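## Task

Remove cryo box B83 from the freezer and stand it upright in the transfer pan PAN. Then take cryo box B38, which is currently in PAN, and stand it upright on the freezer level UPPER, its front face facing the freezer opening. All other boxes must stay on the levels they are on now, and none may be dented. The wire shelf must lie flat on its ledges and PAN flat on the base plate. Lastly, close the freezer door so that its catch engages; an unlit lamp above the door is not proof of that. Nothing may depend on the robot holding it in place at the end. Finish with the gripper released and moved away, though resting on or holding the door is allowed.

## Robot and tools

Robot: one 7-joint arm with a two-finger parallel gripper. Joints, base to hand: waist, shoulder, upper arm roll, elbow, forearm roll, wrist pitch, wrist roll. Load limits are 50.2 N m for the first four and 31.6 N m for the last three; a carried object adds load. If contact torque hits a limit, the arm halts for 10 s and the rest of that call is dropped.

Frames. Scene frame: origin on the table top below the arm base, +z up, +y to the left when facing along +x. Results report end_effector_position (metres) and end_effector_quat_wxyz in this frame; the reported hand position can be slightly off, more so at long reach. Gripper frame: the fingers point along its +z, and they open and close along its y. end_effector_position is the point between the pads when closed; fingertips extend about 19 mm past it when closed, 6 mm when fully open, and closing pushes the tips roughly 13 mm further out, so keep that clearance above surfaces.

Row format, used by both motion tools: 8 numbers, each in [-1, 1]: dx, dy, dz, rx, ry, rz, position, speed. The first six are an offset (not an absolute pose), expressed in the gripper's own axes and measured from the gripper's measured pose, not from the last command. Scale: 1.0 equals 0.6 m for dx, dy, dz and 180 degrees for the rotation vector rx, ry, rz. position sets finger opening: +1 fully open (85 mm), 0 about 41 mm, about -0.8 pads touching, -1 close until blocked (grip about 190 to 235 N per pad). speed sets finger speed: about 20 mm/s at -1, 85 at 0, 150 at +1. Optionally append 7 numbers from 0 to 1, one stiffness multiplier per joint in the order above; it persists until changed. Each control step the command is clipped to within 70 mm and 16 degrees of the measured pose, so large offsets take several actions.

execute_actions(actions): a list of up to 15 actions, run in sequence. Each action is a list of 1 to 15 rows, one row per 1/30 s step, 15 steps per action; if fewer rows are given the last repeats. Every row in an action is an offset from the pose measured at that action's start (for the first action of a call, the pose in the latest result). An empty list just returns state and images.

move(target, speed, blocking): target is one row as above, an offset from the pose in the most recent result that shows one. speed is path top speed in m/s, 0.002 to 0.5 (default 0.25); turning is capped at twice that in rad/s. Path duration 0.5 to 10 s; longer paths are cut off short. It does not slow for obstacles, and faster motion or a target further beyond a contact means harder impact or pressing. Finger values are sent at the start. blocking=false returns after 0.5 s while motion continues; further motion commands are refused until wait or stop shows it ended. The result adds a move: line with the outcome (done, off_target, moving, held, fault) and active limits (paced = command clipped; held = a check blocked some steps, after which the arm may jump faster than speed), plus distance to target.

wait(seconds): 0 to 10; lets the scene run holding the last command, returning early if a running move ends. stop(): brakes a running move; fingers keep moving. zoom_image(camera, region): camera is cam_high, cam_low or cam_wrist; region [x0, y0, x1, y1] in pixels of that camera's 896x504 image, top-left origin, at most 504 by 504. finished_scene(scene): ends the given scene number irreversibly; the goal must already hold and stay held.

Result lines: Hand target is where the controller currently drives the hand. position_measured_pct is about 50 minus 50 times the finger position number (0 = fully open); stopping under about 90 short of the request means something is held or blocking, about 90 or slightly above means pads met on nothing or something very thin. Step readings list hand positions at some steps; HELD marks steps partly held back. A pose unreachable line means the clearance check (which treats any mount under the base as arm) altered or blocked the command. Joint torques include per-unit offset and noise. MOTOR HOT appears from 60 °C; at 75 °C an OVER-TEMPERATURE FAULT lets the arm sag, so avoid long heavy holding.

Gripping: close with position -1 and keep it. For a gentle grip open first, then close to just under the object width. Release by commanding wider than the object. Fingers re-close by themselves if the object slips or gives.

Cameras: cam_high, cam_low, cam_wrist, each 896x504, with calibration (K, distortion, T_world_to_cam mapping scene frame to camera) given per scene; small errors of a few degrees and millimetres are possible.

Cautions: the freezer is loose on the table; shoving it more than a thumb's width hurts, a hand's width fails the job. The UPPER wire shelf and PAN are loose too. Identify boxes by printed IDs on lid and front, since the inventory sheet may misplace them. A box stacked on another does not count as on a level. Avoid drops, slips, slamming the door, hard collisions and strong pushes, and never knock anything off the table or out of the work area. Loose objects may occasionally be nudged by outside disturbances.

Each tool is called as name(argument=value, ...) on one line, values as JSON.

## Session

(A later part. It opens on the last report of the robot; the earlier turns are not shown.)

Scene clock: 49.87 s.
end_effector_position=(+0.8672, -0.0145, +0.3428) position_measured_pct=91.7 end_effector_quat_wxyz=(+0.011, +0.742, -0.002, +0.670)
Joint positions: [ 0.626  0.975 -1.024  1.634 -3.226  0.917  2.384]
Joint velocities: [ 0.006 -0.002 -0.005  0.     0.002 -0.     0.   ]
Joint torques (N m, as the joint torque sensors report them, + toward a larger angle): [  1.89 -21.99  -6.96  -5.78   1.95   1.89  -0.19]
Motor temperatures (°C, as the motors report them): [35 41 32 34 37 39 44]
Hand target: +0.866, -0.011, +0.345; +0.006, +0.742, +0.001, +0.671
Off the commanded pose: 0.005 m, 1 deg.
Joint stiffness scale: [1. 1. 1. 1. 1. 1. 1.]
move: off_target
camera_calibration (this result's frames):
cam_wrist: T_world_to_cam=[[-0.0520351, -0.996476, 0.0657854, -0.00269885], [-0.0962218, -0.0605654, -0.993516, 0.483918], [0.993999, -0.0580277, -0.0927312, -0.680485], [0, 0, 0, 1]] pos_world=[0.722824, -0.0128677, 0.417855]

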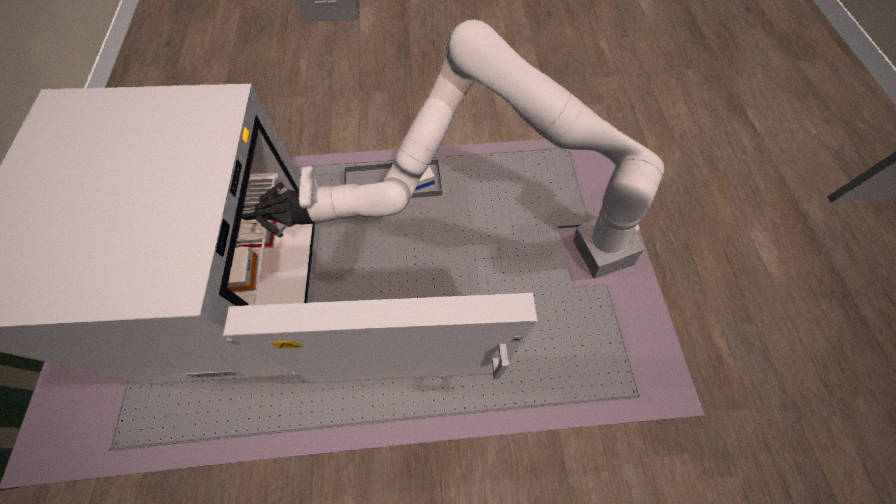

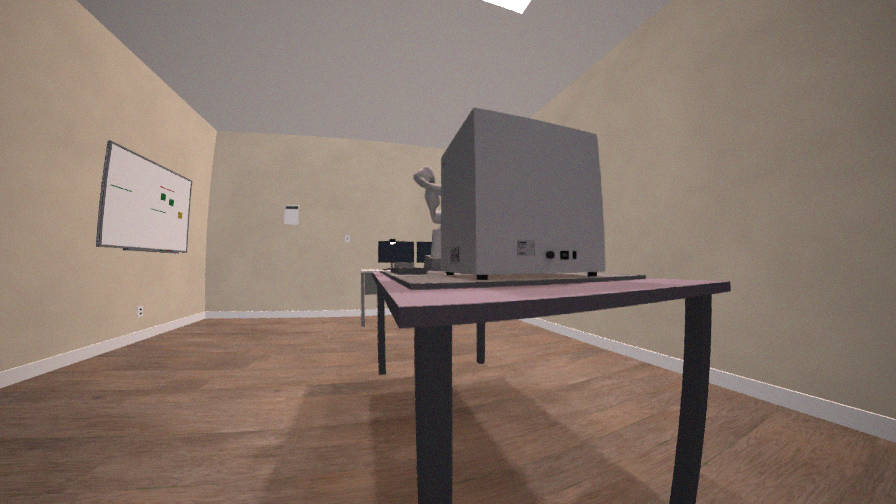

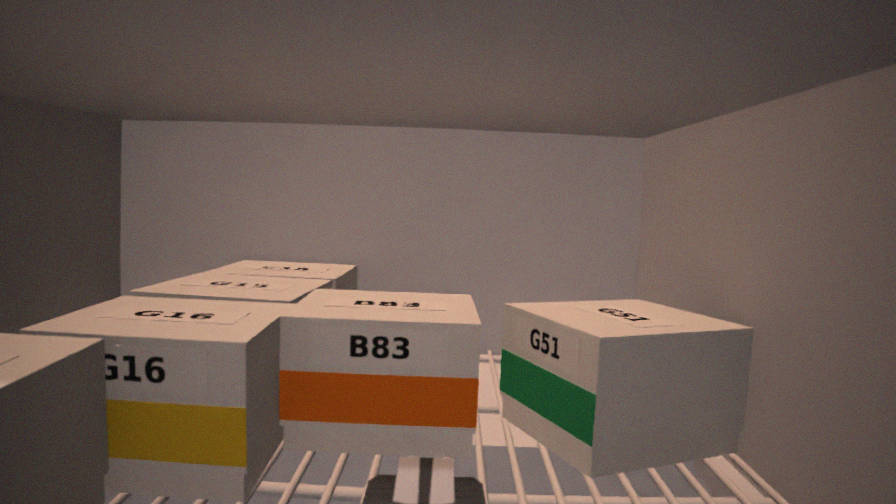

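move(target=[0.005,-0.03,0.12,0.14,0,-0.012,-1,0], speed=0.1)

move(target=[0,-0.1,0.05,0,0,0,-1,0], speed=0.03)

move(target=[0,0.07,-0.11,-0.135,0,0.014,-1,0], speed=0.12)

move(target=[0,0,0,0,0,0,1,-0.5])

Scene clock: 52.80 s.
end_effector_position=(+0.9391, +0.0045, +0.3422) position_measured_pct=91.7 end_effector_quat_wxyz=(-0.141, +0.726, +0.156, +0.655)
Joint positions: [ 0.743  1.357 -1.532  1.136 -2.294  0.046  2.12 ]
Joint velocities: [-0.     0.006 -0.009 -0.002  0.008 -0.001 -0.002]
Joint torques (N m, as the joint torque sensors report them, + toward a larger angle): [  2.82 -22.67  -8.94  -2.65   0.5    1.93  -0.13]
Motor temperatures (°C, as the motors report them): [35 41 32 34 37 39 44]
Hand target: +0.939, +0.002, +0.337; -0.138, +0.728, +0.158, +0.653
Off the commanded pose: 0.005 m, 0 deg.
Joint stiffness scale: [1. 1. 1. 1. 1. 1. 1.]
move: off_target
camera_calibration (this result's frames):
cam_wrist: T_world_to_cam=[[0.377782, -0.924426, 0.0521299, -0.379254], [-0.0669672, -0.0834352, -0.994261, 0.464225], [0.923469, 0.372123, -0.0934265, -0.686363], [0, 0, 0, 1]] pos_world=[0.808198, -0.0564477, 0.417206]

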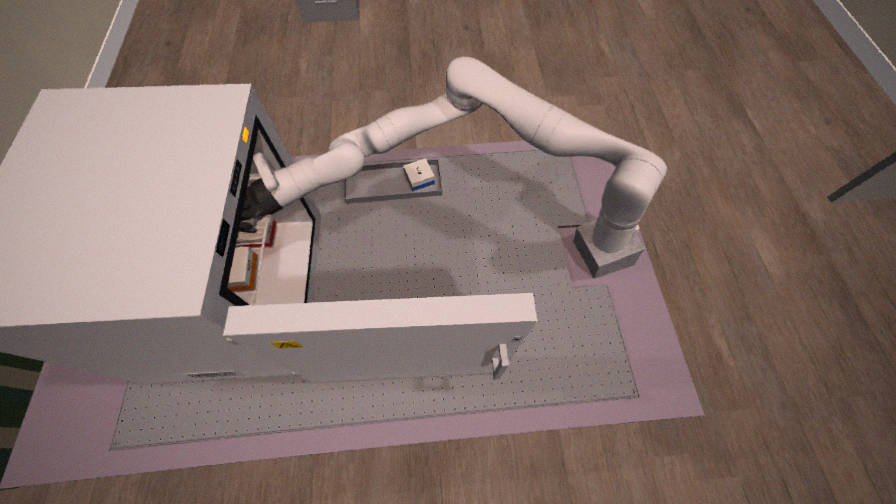

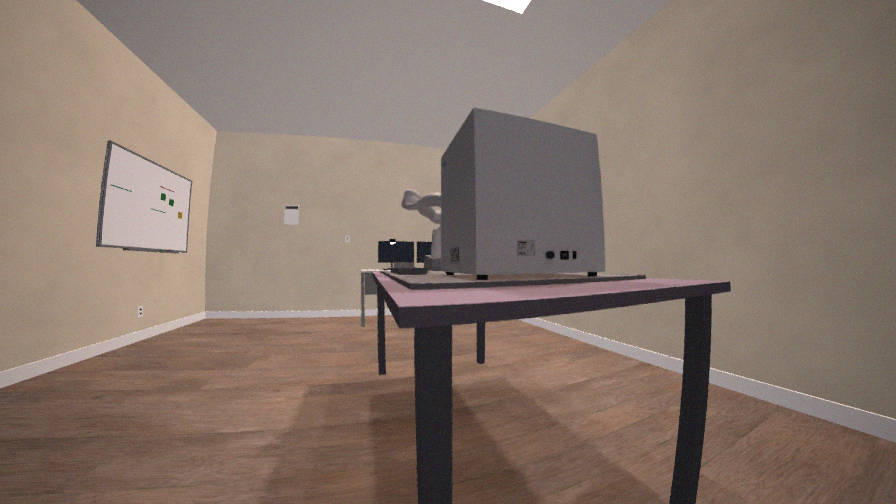

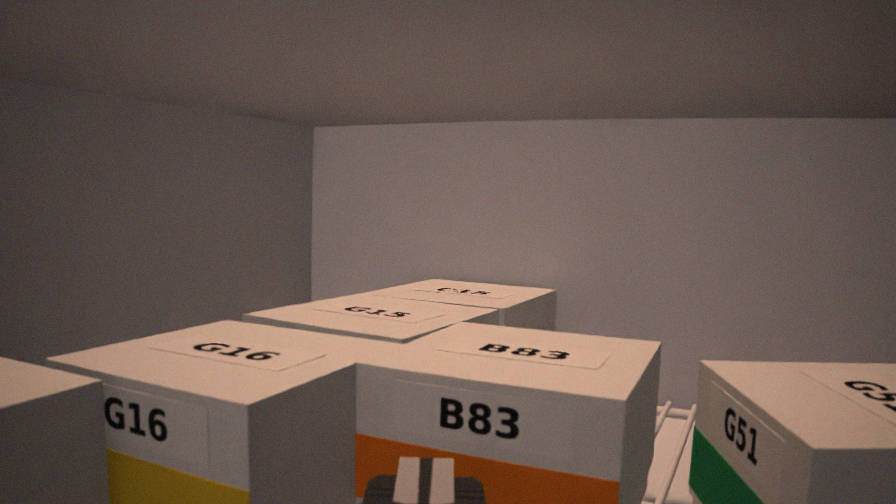

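Scene clock: 55.50 s.
end_effector_position=(+0.9431, +0.0681, +0.3434) position_measured_pct=91.7 end_effector_quat_wxyz=(-0.139, +0.724, +0.156, +0.657)
Joint positions: [ 0.63   1.232 -1.307  1.175 -2.491  0.227  2.114]
Joint velocities: [-0.002 -0.     0.001 -0.    -0.     0.    -0.001]
Joint torques (N m, as the joint torque sensors report them, + toward a larger angle): [  1.04 -22.6   -8.59  -3.1    0.56   1.64  -0.16]
Motor temperatures (°C, as the motors report them): [35 41 32 34 37 39 44]
Hand target: +0.942, +0.071, +0.340; -0.141, +0.726, +0.156, +0.655
Off the commanded pose: 0.006 m, 0 deg.
Joint stiffness scale: [1. 1. 1. 1. 1. 1. 1.]
move: off_target
camera_calibration (this result's frames):
cam_wrist: T_world_to_cam=[[0.374995, -0.925309, 0.0564149, -0.320771], [-0.0601705, -0.0850222, -0.994561, 0.464791], [0.925072, 0.369561, -0.0875592, -0.716955], [0, 0, 0, 1]] pos_world=[0.811489, 0.0076641, 0.417583]

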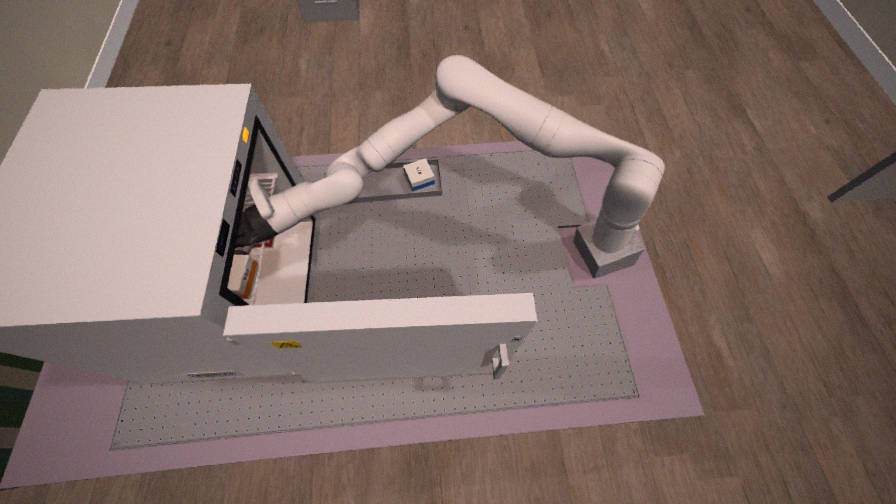

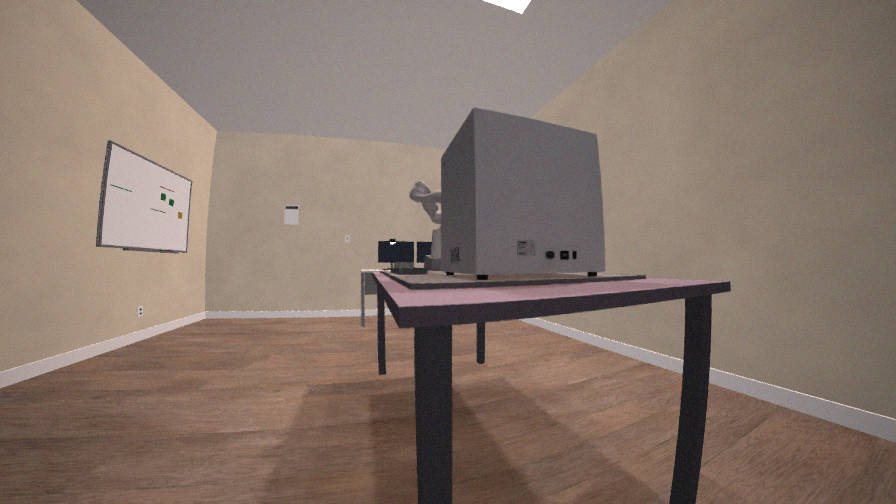

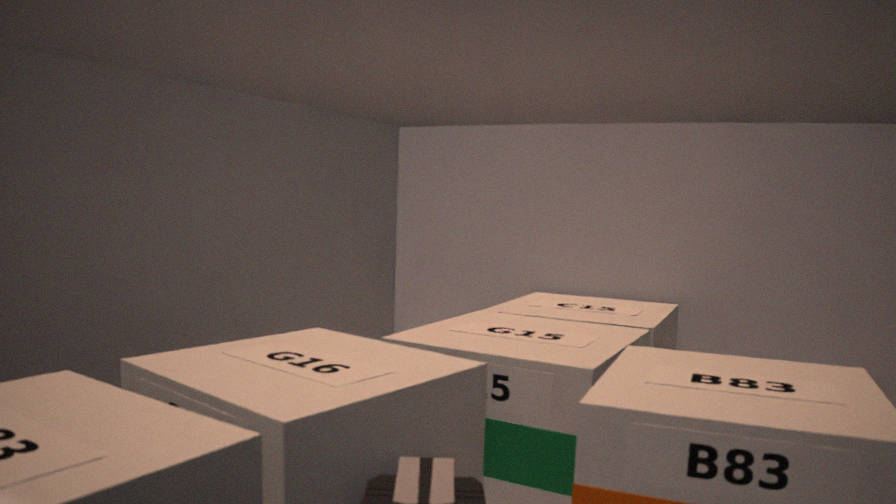

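Scene clock: 57.67 s.
end_effector_position=(+0.9012, +0.0041, +0.3505) position_measured_pct=91.7 end_effector_quat_wxyz=(-0.003, +0.739, -0.003, +0.673)
Joint positions: [ 0.548  0.978 -0.979  1.505 -3.238  0.836  2.356]
Joint velocities: [-0.003 -0.003 -0.     0.    -0.002  0.001  0.   ]
Joint torques (N m, as the joint torque sensors report them, + toward a larger angle): [  1.84 -23.29  -6.79  -6.31   1.85   1.84  -0.05]
Motor temperatures (°C, as the motors report them): [35 41 32 34 37 39 44]
Hand target: +0.900, +0.003, +0.351; +0.001, +0.740, -0.002, +0.673
Off the commanded pose: 0.002 m, 1 deg.
Joint stiffness scale: [1. 1. 1. 1. 1. 1. 1.]
move: done
camera_calibration (this result's frames):
cam_wrist: T_world_to_cam=[[-0.035611, -0.998348, 0.0450796, 0.0096545], [-0.0860911, -0.0418759, -0.995407, 0.487458], [0.995651, -0.0393284, -0.0844577, -0.716958], [0, 0, 0, 1]] pos_world=[0.756149, 0.00185456, 0.424232]

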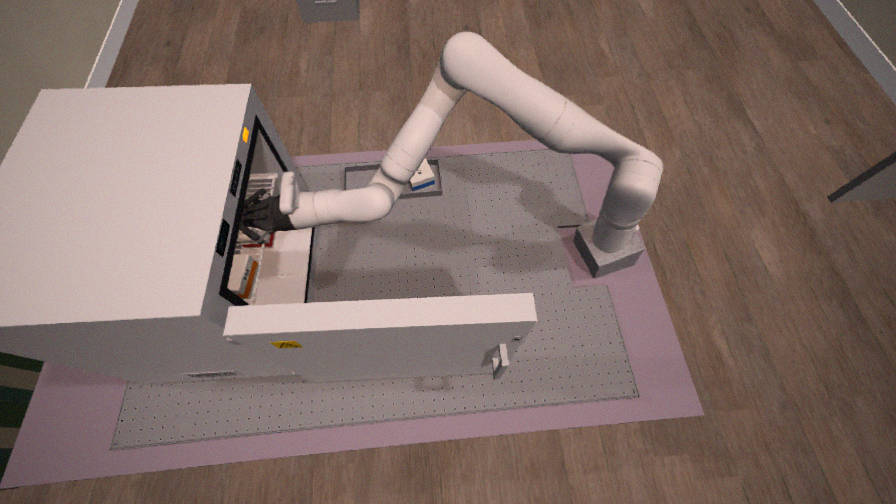

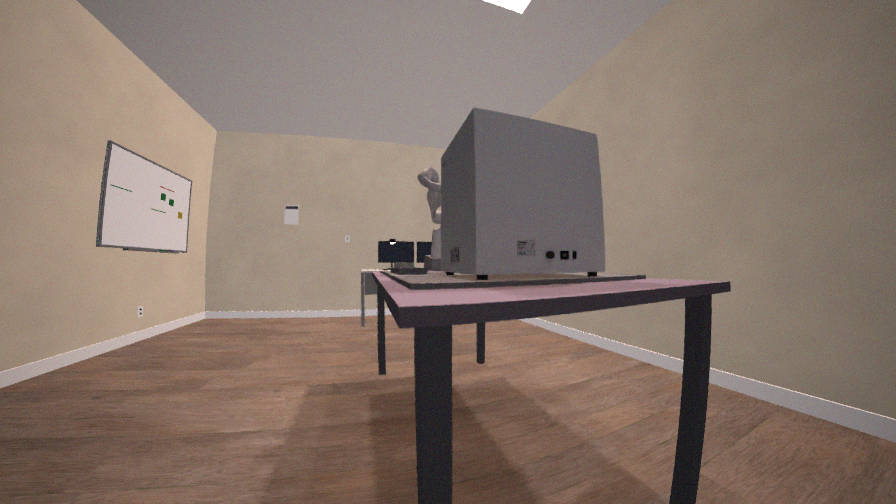

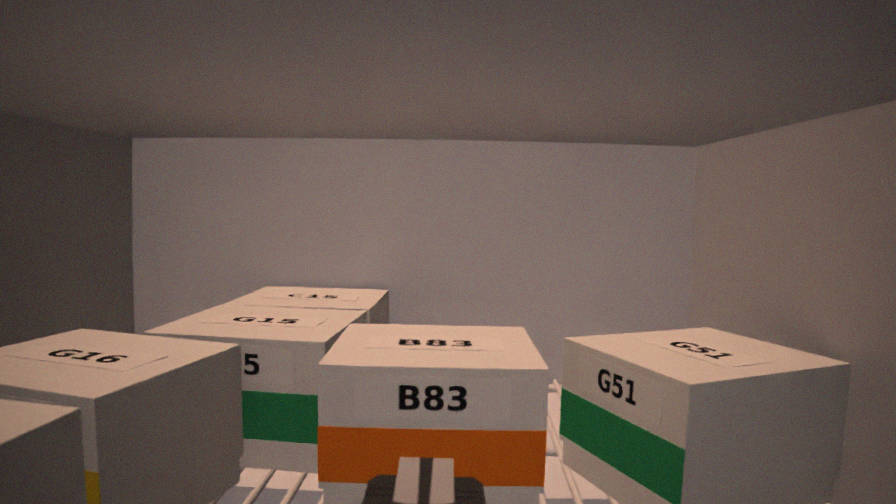

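Scene clock: 59.67 s.
end_effector_position=(+0.9012, +0.0042, +0.3506) position_measured_pct=0.0 end_effector_quat_wxyz=(-0.003, +0.739, -0.003, +0.673)
Joint positions: [ 0.548  0.978 -0.979  1.505 -3.238  0.836  2.356]
Joint velocities: [-0.    -0.     0.001  0.001  0.001 -0.     0.   ]
Joint torques (N m, as the joint torque sensors report them, + toward a larger angle): [  2.13 -23.13  -6.62  -6.3    1.81   1.83  -0.35]
Motor temperatures (°C, as the motors report them): [35 41 32 34 37 39 44]
Hand target: +0.901, +0.004, +0.351; -0.003, +0.739, -0.003, +0.673
Off the commanded pose: 0.000 m, 0 deg.
Joint stiffness scale: [1. 1. 1. 1. 1. 1. 1.]
move: done
camera_calibration (this result's frames):
cam_wrist: T_world_to_cam=[[-0.0355914, -0.998349, 0.0450862, 0.00965431], [-0.0860761, -0.0418848, -0.995408, 0.487459], [0.995653, -0.0393088, -0.0844433, -0.716962], [0, 0, 0, 1]] pos_world=[0.756148, 0.00187254, 0.424242]

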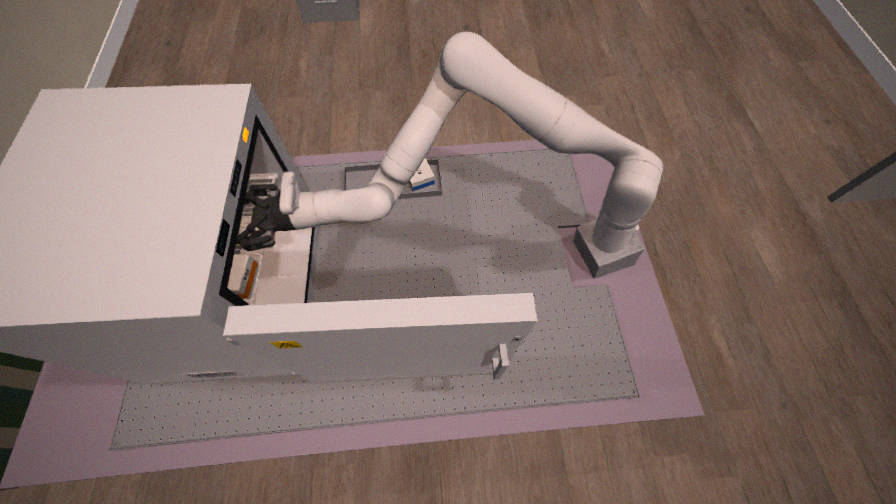

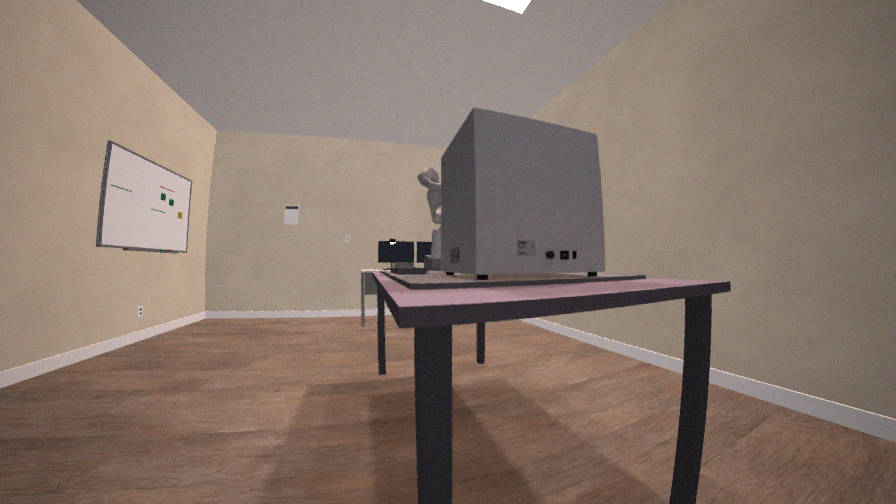

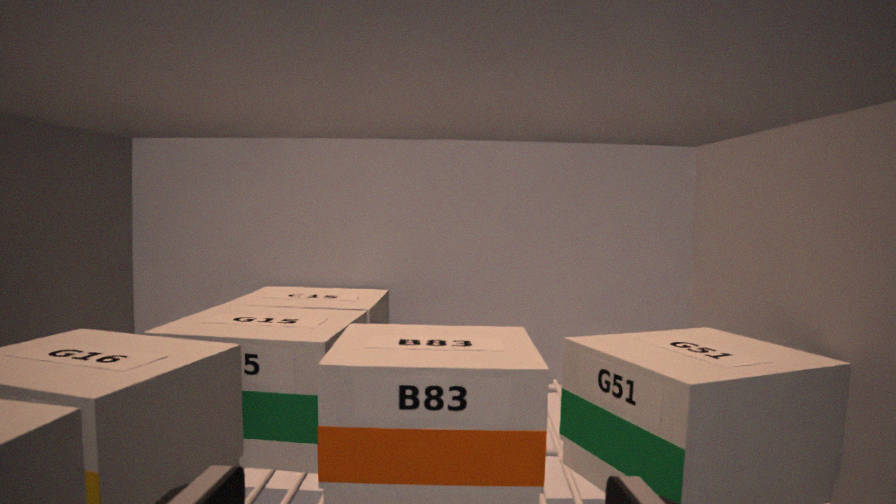

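Good.

move(target=[-0.006,0.006,0.14,0,0,0,1,0], speed=0.04)

move(target=[0,0,0,0,0,0,0.67,-1])

move(target=[-0.008,0,-0.2,0,0,0,0.67,-1], speed=0.05)

Scene clock: 62.17 s.
end_effector_position=(+0.9841, -0.0005, +0.3458) position_measured_pct=0.0 end_effector_quat_wxyz=(-0.004, +0.736, -0.006, +0.677)
Joint positions: [ 0.427  1.085 -0.938  1.132 -3.238  0.621  2.396]
Joint velocities: [-0.005  0.001  0.004 -0.008  0.     0.001 -0.   ]
Joint torques (N m, as the joint torque sensors report them, + toward a larger angle): [  1.65 -25.63  -5.83  -6.51   1.27   1.49  -0.08]
Motor temperatures (°C, as the motors report them): [35 41 32 34 37 39 44]
Hand target: +0.984, +0.000, +0.339; -0.002, +0.739, -0.002, +0.673
Off the commanded pose: 0.007 m, 1 deg.
Joint stiffness scale: [1. 1. 1. 1. 1. 1. 1.]
move: off_target
camera_calibration (this result's frames):
cam_wrist: T_world_to_cam=[[-0.0401254, -0.998473, 0.0379796, 0.0150481], [-0.0765919, -0.0348248, -0.996454, 0.480666], [0.996255, -0.0428921, -0.0750775, -0.803935], [0, 0, 0, 1]] pos_world=[0.838343, -0.00271821, 0.418033]

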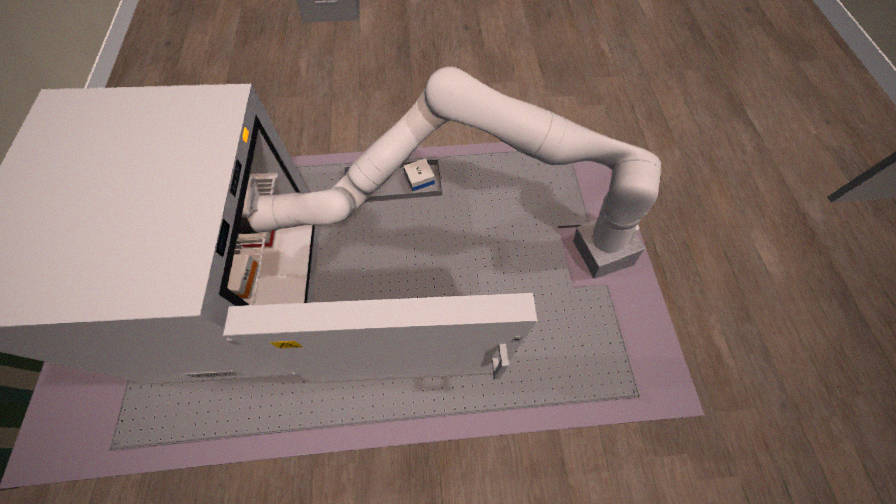

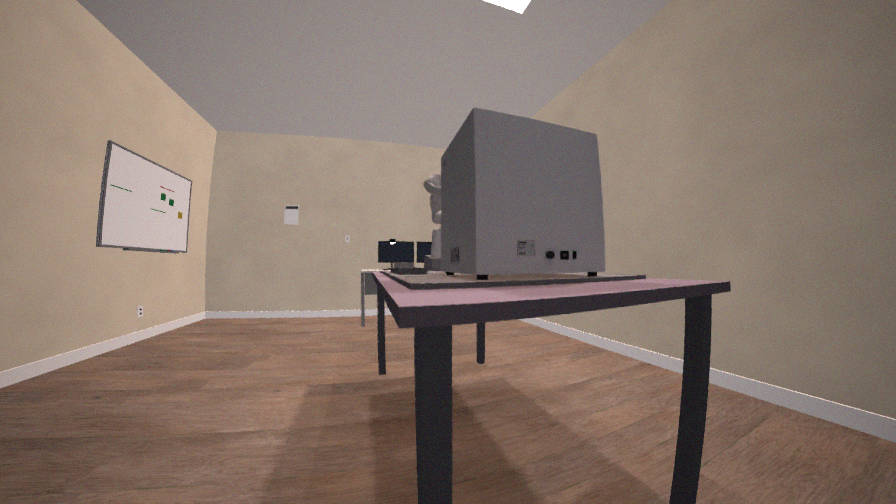

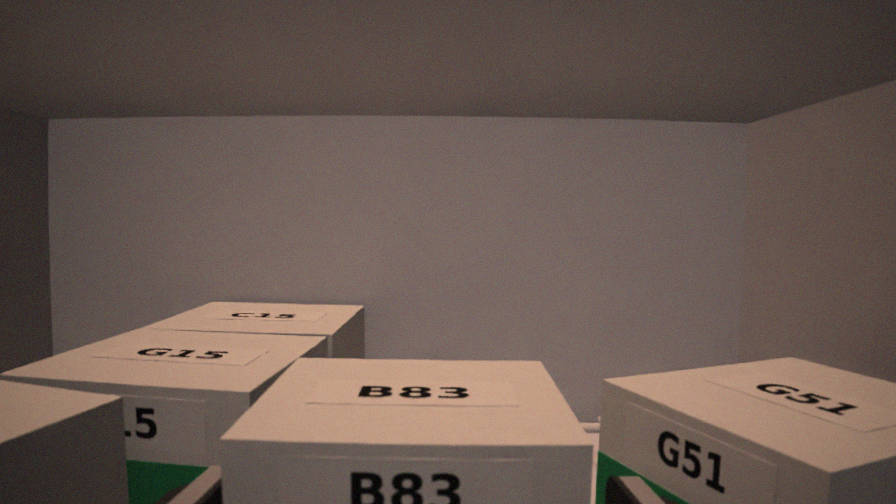

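Scene clock: 63.17 s.
end_effector_position=(+0.9842, -0.0005, +0.3458) position_measured_pct=15.1 end_effector_quat_wxyz=(-0.004, +0.736, -0.006, +0.677)
Joint positions: [ 0.427  1.085 -0.938  1.131 -3.238  0.621  2.396]
Joint velocities: [ 0.     0.     0.     0.    -0.001 -0.     0.   ]
Joint torques (N m, as the joint torque sensors report them, + toward a larger angle): [  1.54 -25.27  -5.82  -6.53   1.28   1.39  -0.18]
Motor temperatures (°C, as the motors report them): [35 41 32 34 37 39 44]
Hand target: +0.984, -0.001, +0.346; -0.004, +0.736, -0.006, +0.677
Off the commanded pose: 0.000 m, 0 deg.
Joint stiffness scale: [1. 1. 1. 1. 1. 1. 1.]
move: done
camera_calibration (this result's frames):
cam_wrist: T_world_to_cam=[[-0.0401473, -0.998471, 0.0379957, 0.0150651], [-0.0765589, -0.0348407, -0.996456, 0.480645], [0.996256, -0.042914, -0.0750431, -0.803965], [0, 0, 0, 1]] pos_world=[0.838357, -0.00271326, 0.418037]

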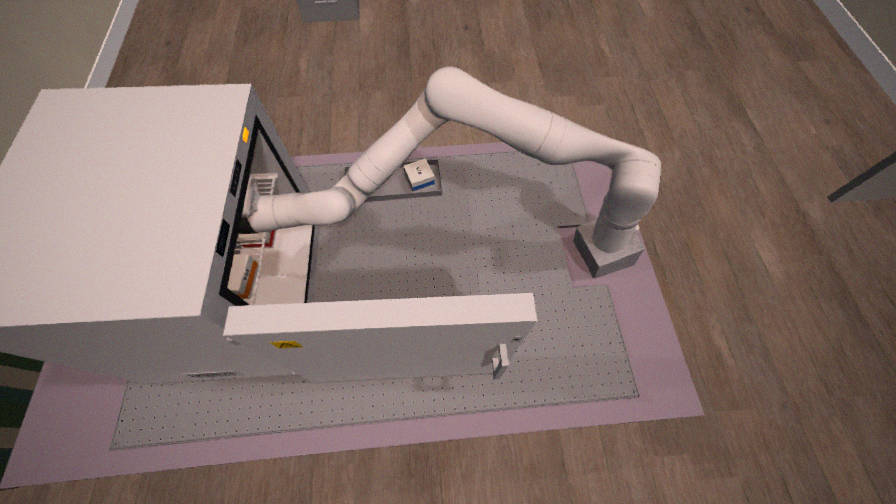

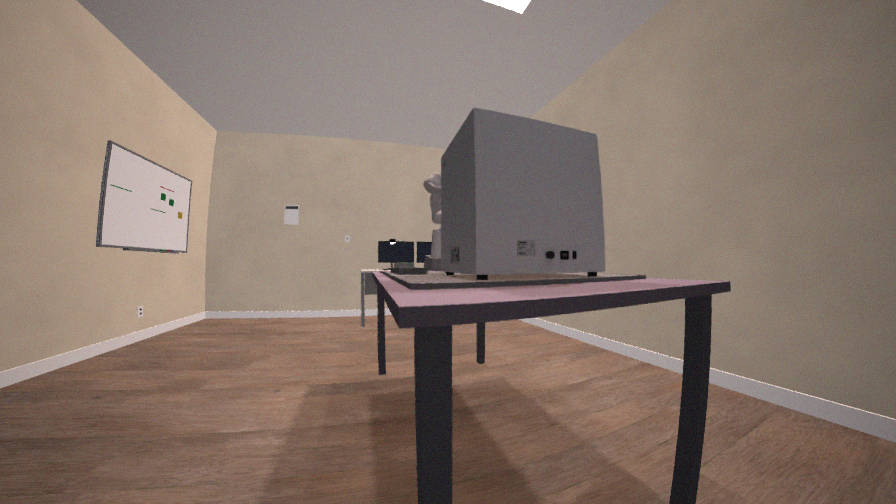

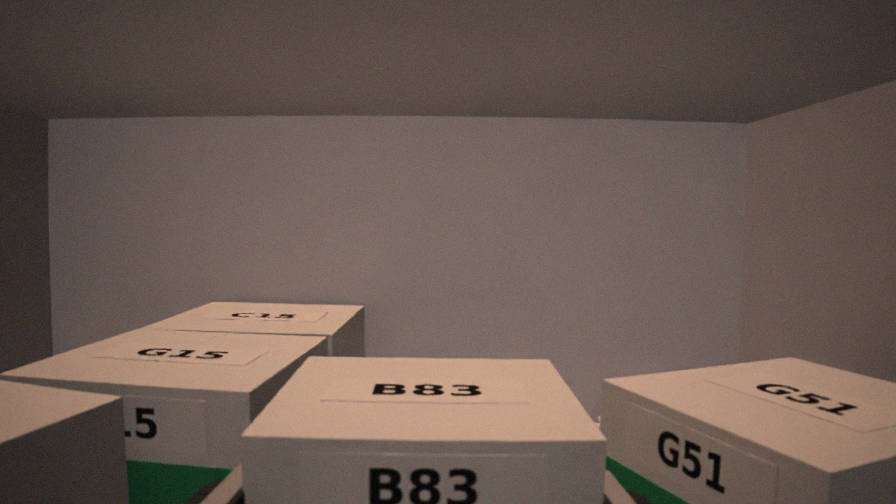

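Scene clock: 65.90 s.
end_effector_position=(+0.8649, -0.0009, +0.3457) position_measured_pct=15.1 end_effector_quat_wxyz=(-0.002, +0.740, -0.006, +0.673)
Joint positions: [ 0.599  0.956 -0.995  1.646 -3.222  0.933  2.328]
Joint velocities: [ 0.007  0.    -0.004  0.004 -0.001 -0.    -0.   ]
Joint torques (N m, as the joint torque sensors report them, + toward a larger angle): [  1.97 -21.68  -6.88  -5.97   1.91   1.73  -0.28]
Motor temperatures (°C, as the motors report them): [35 42 32 34 37 39 44]
Hand target: +0.864, +0.000, +0.351; -0.004, +0.736, -0.007, +0.677
Off the commanded pose: 0.005 m, 1 deg.
Joint stiffness scale: [1. 1. 1. 1. 1. 1. 1.]
move: off_target
camera_calibration (this result's frames):
cam_wrist: T_world_to_cam=[[-0.0414976, -0.998304, 0.0408371, 0.0101347], [-0.0869715, -0.037108, -0.995519, 0.480093], [0.995346, -0.0448634, -0.0852841, -0.680881], [0, 0, 0, 1]] pos_world=[0.719887, -0.0026138, 0.41946]

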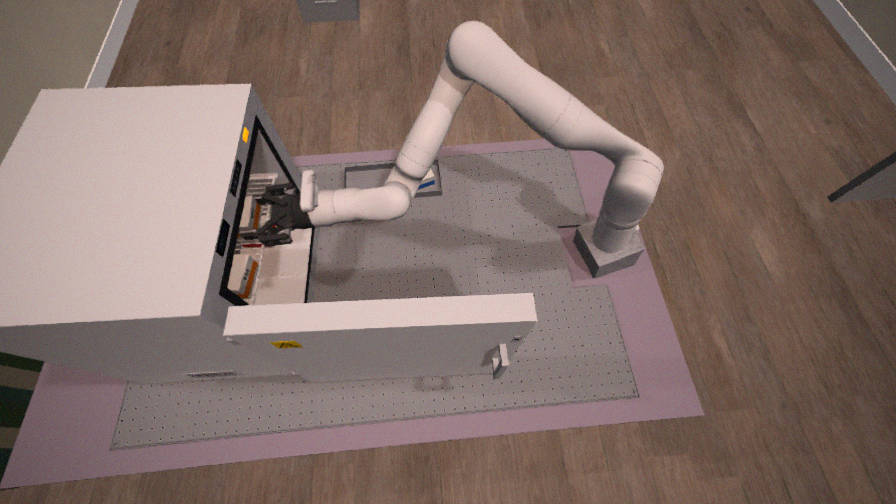

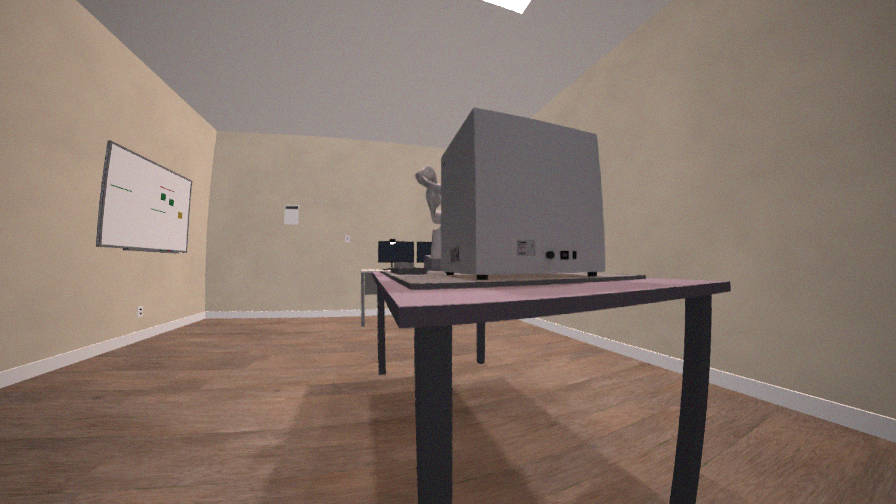

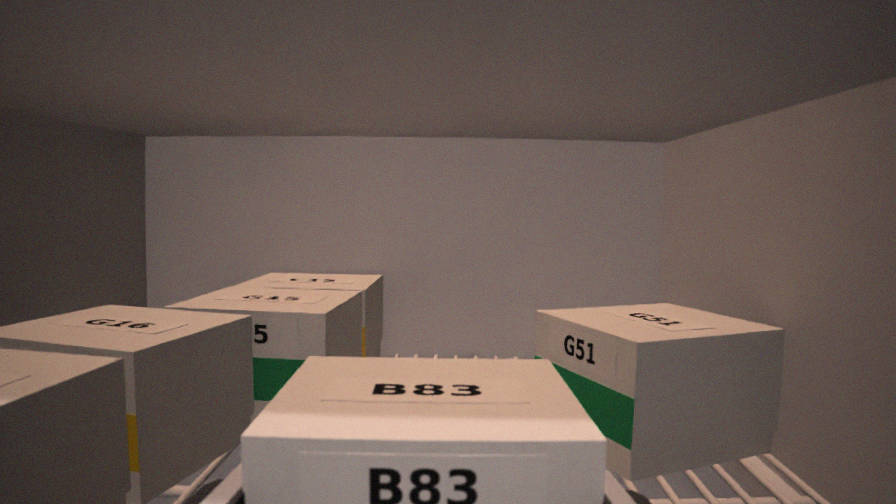

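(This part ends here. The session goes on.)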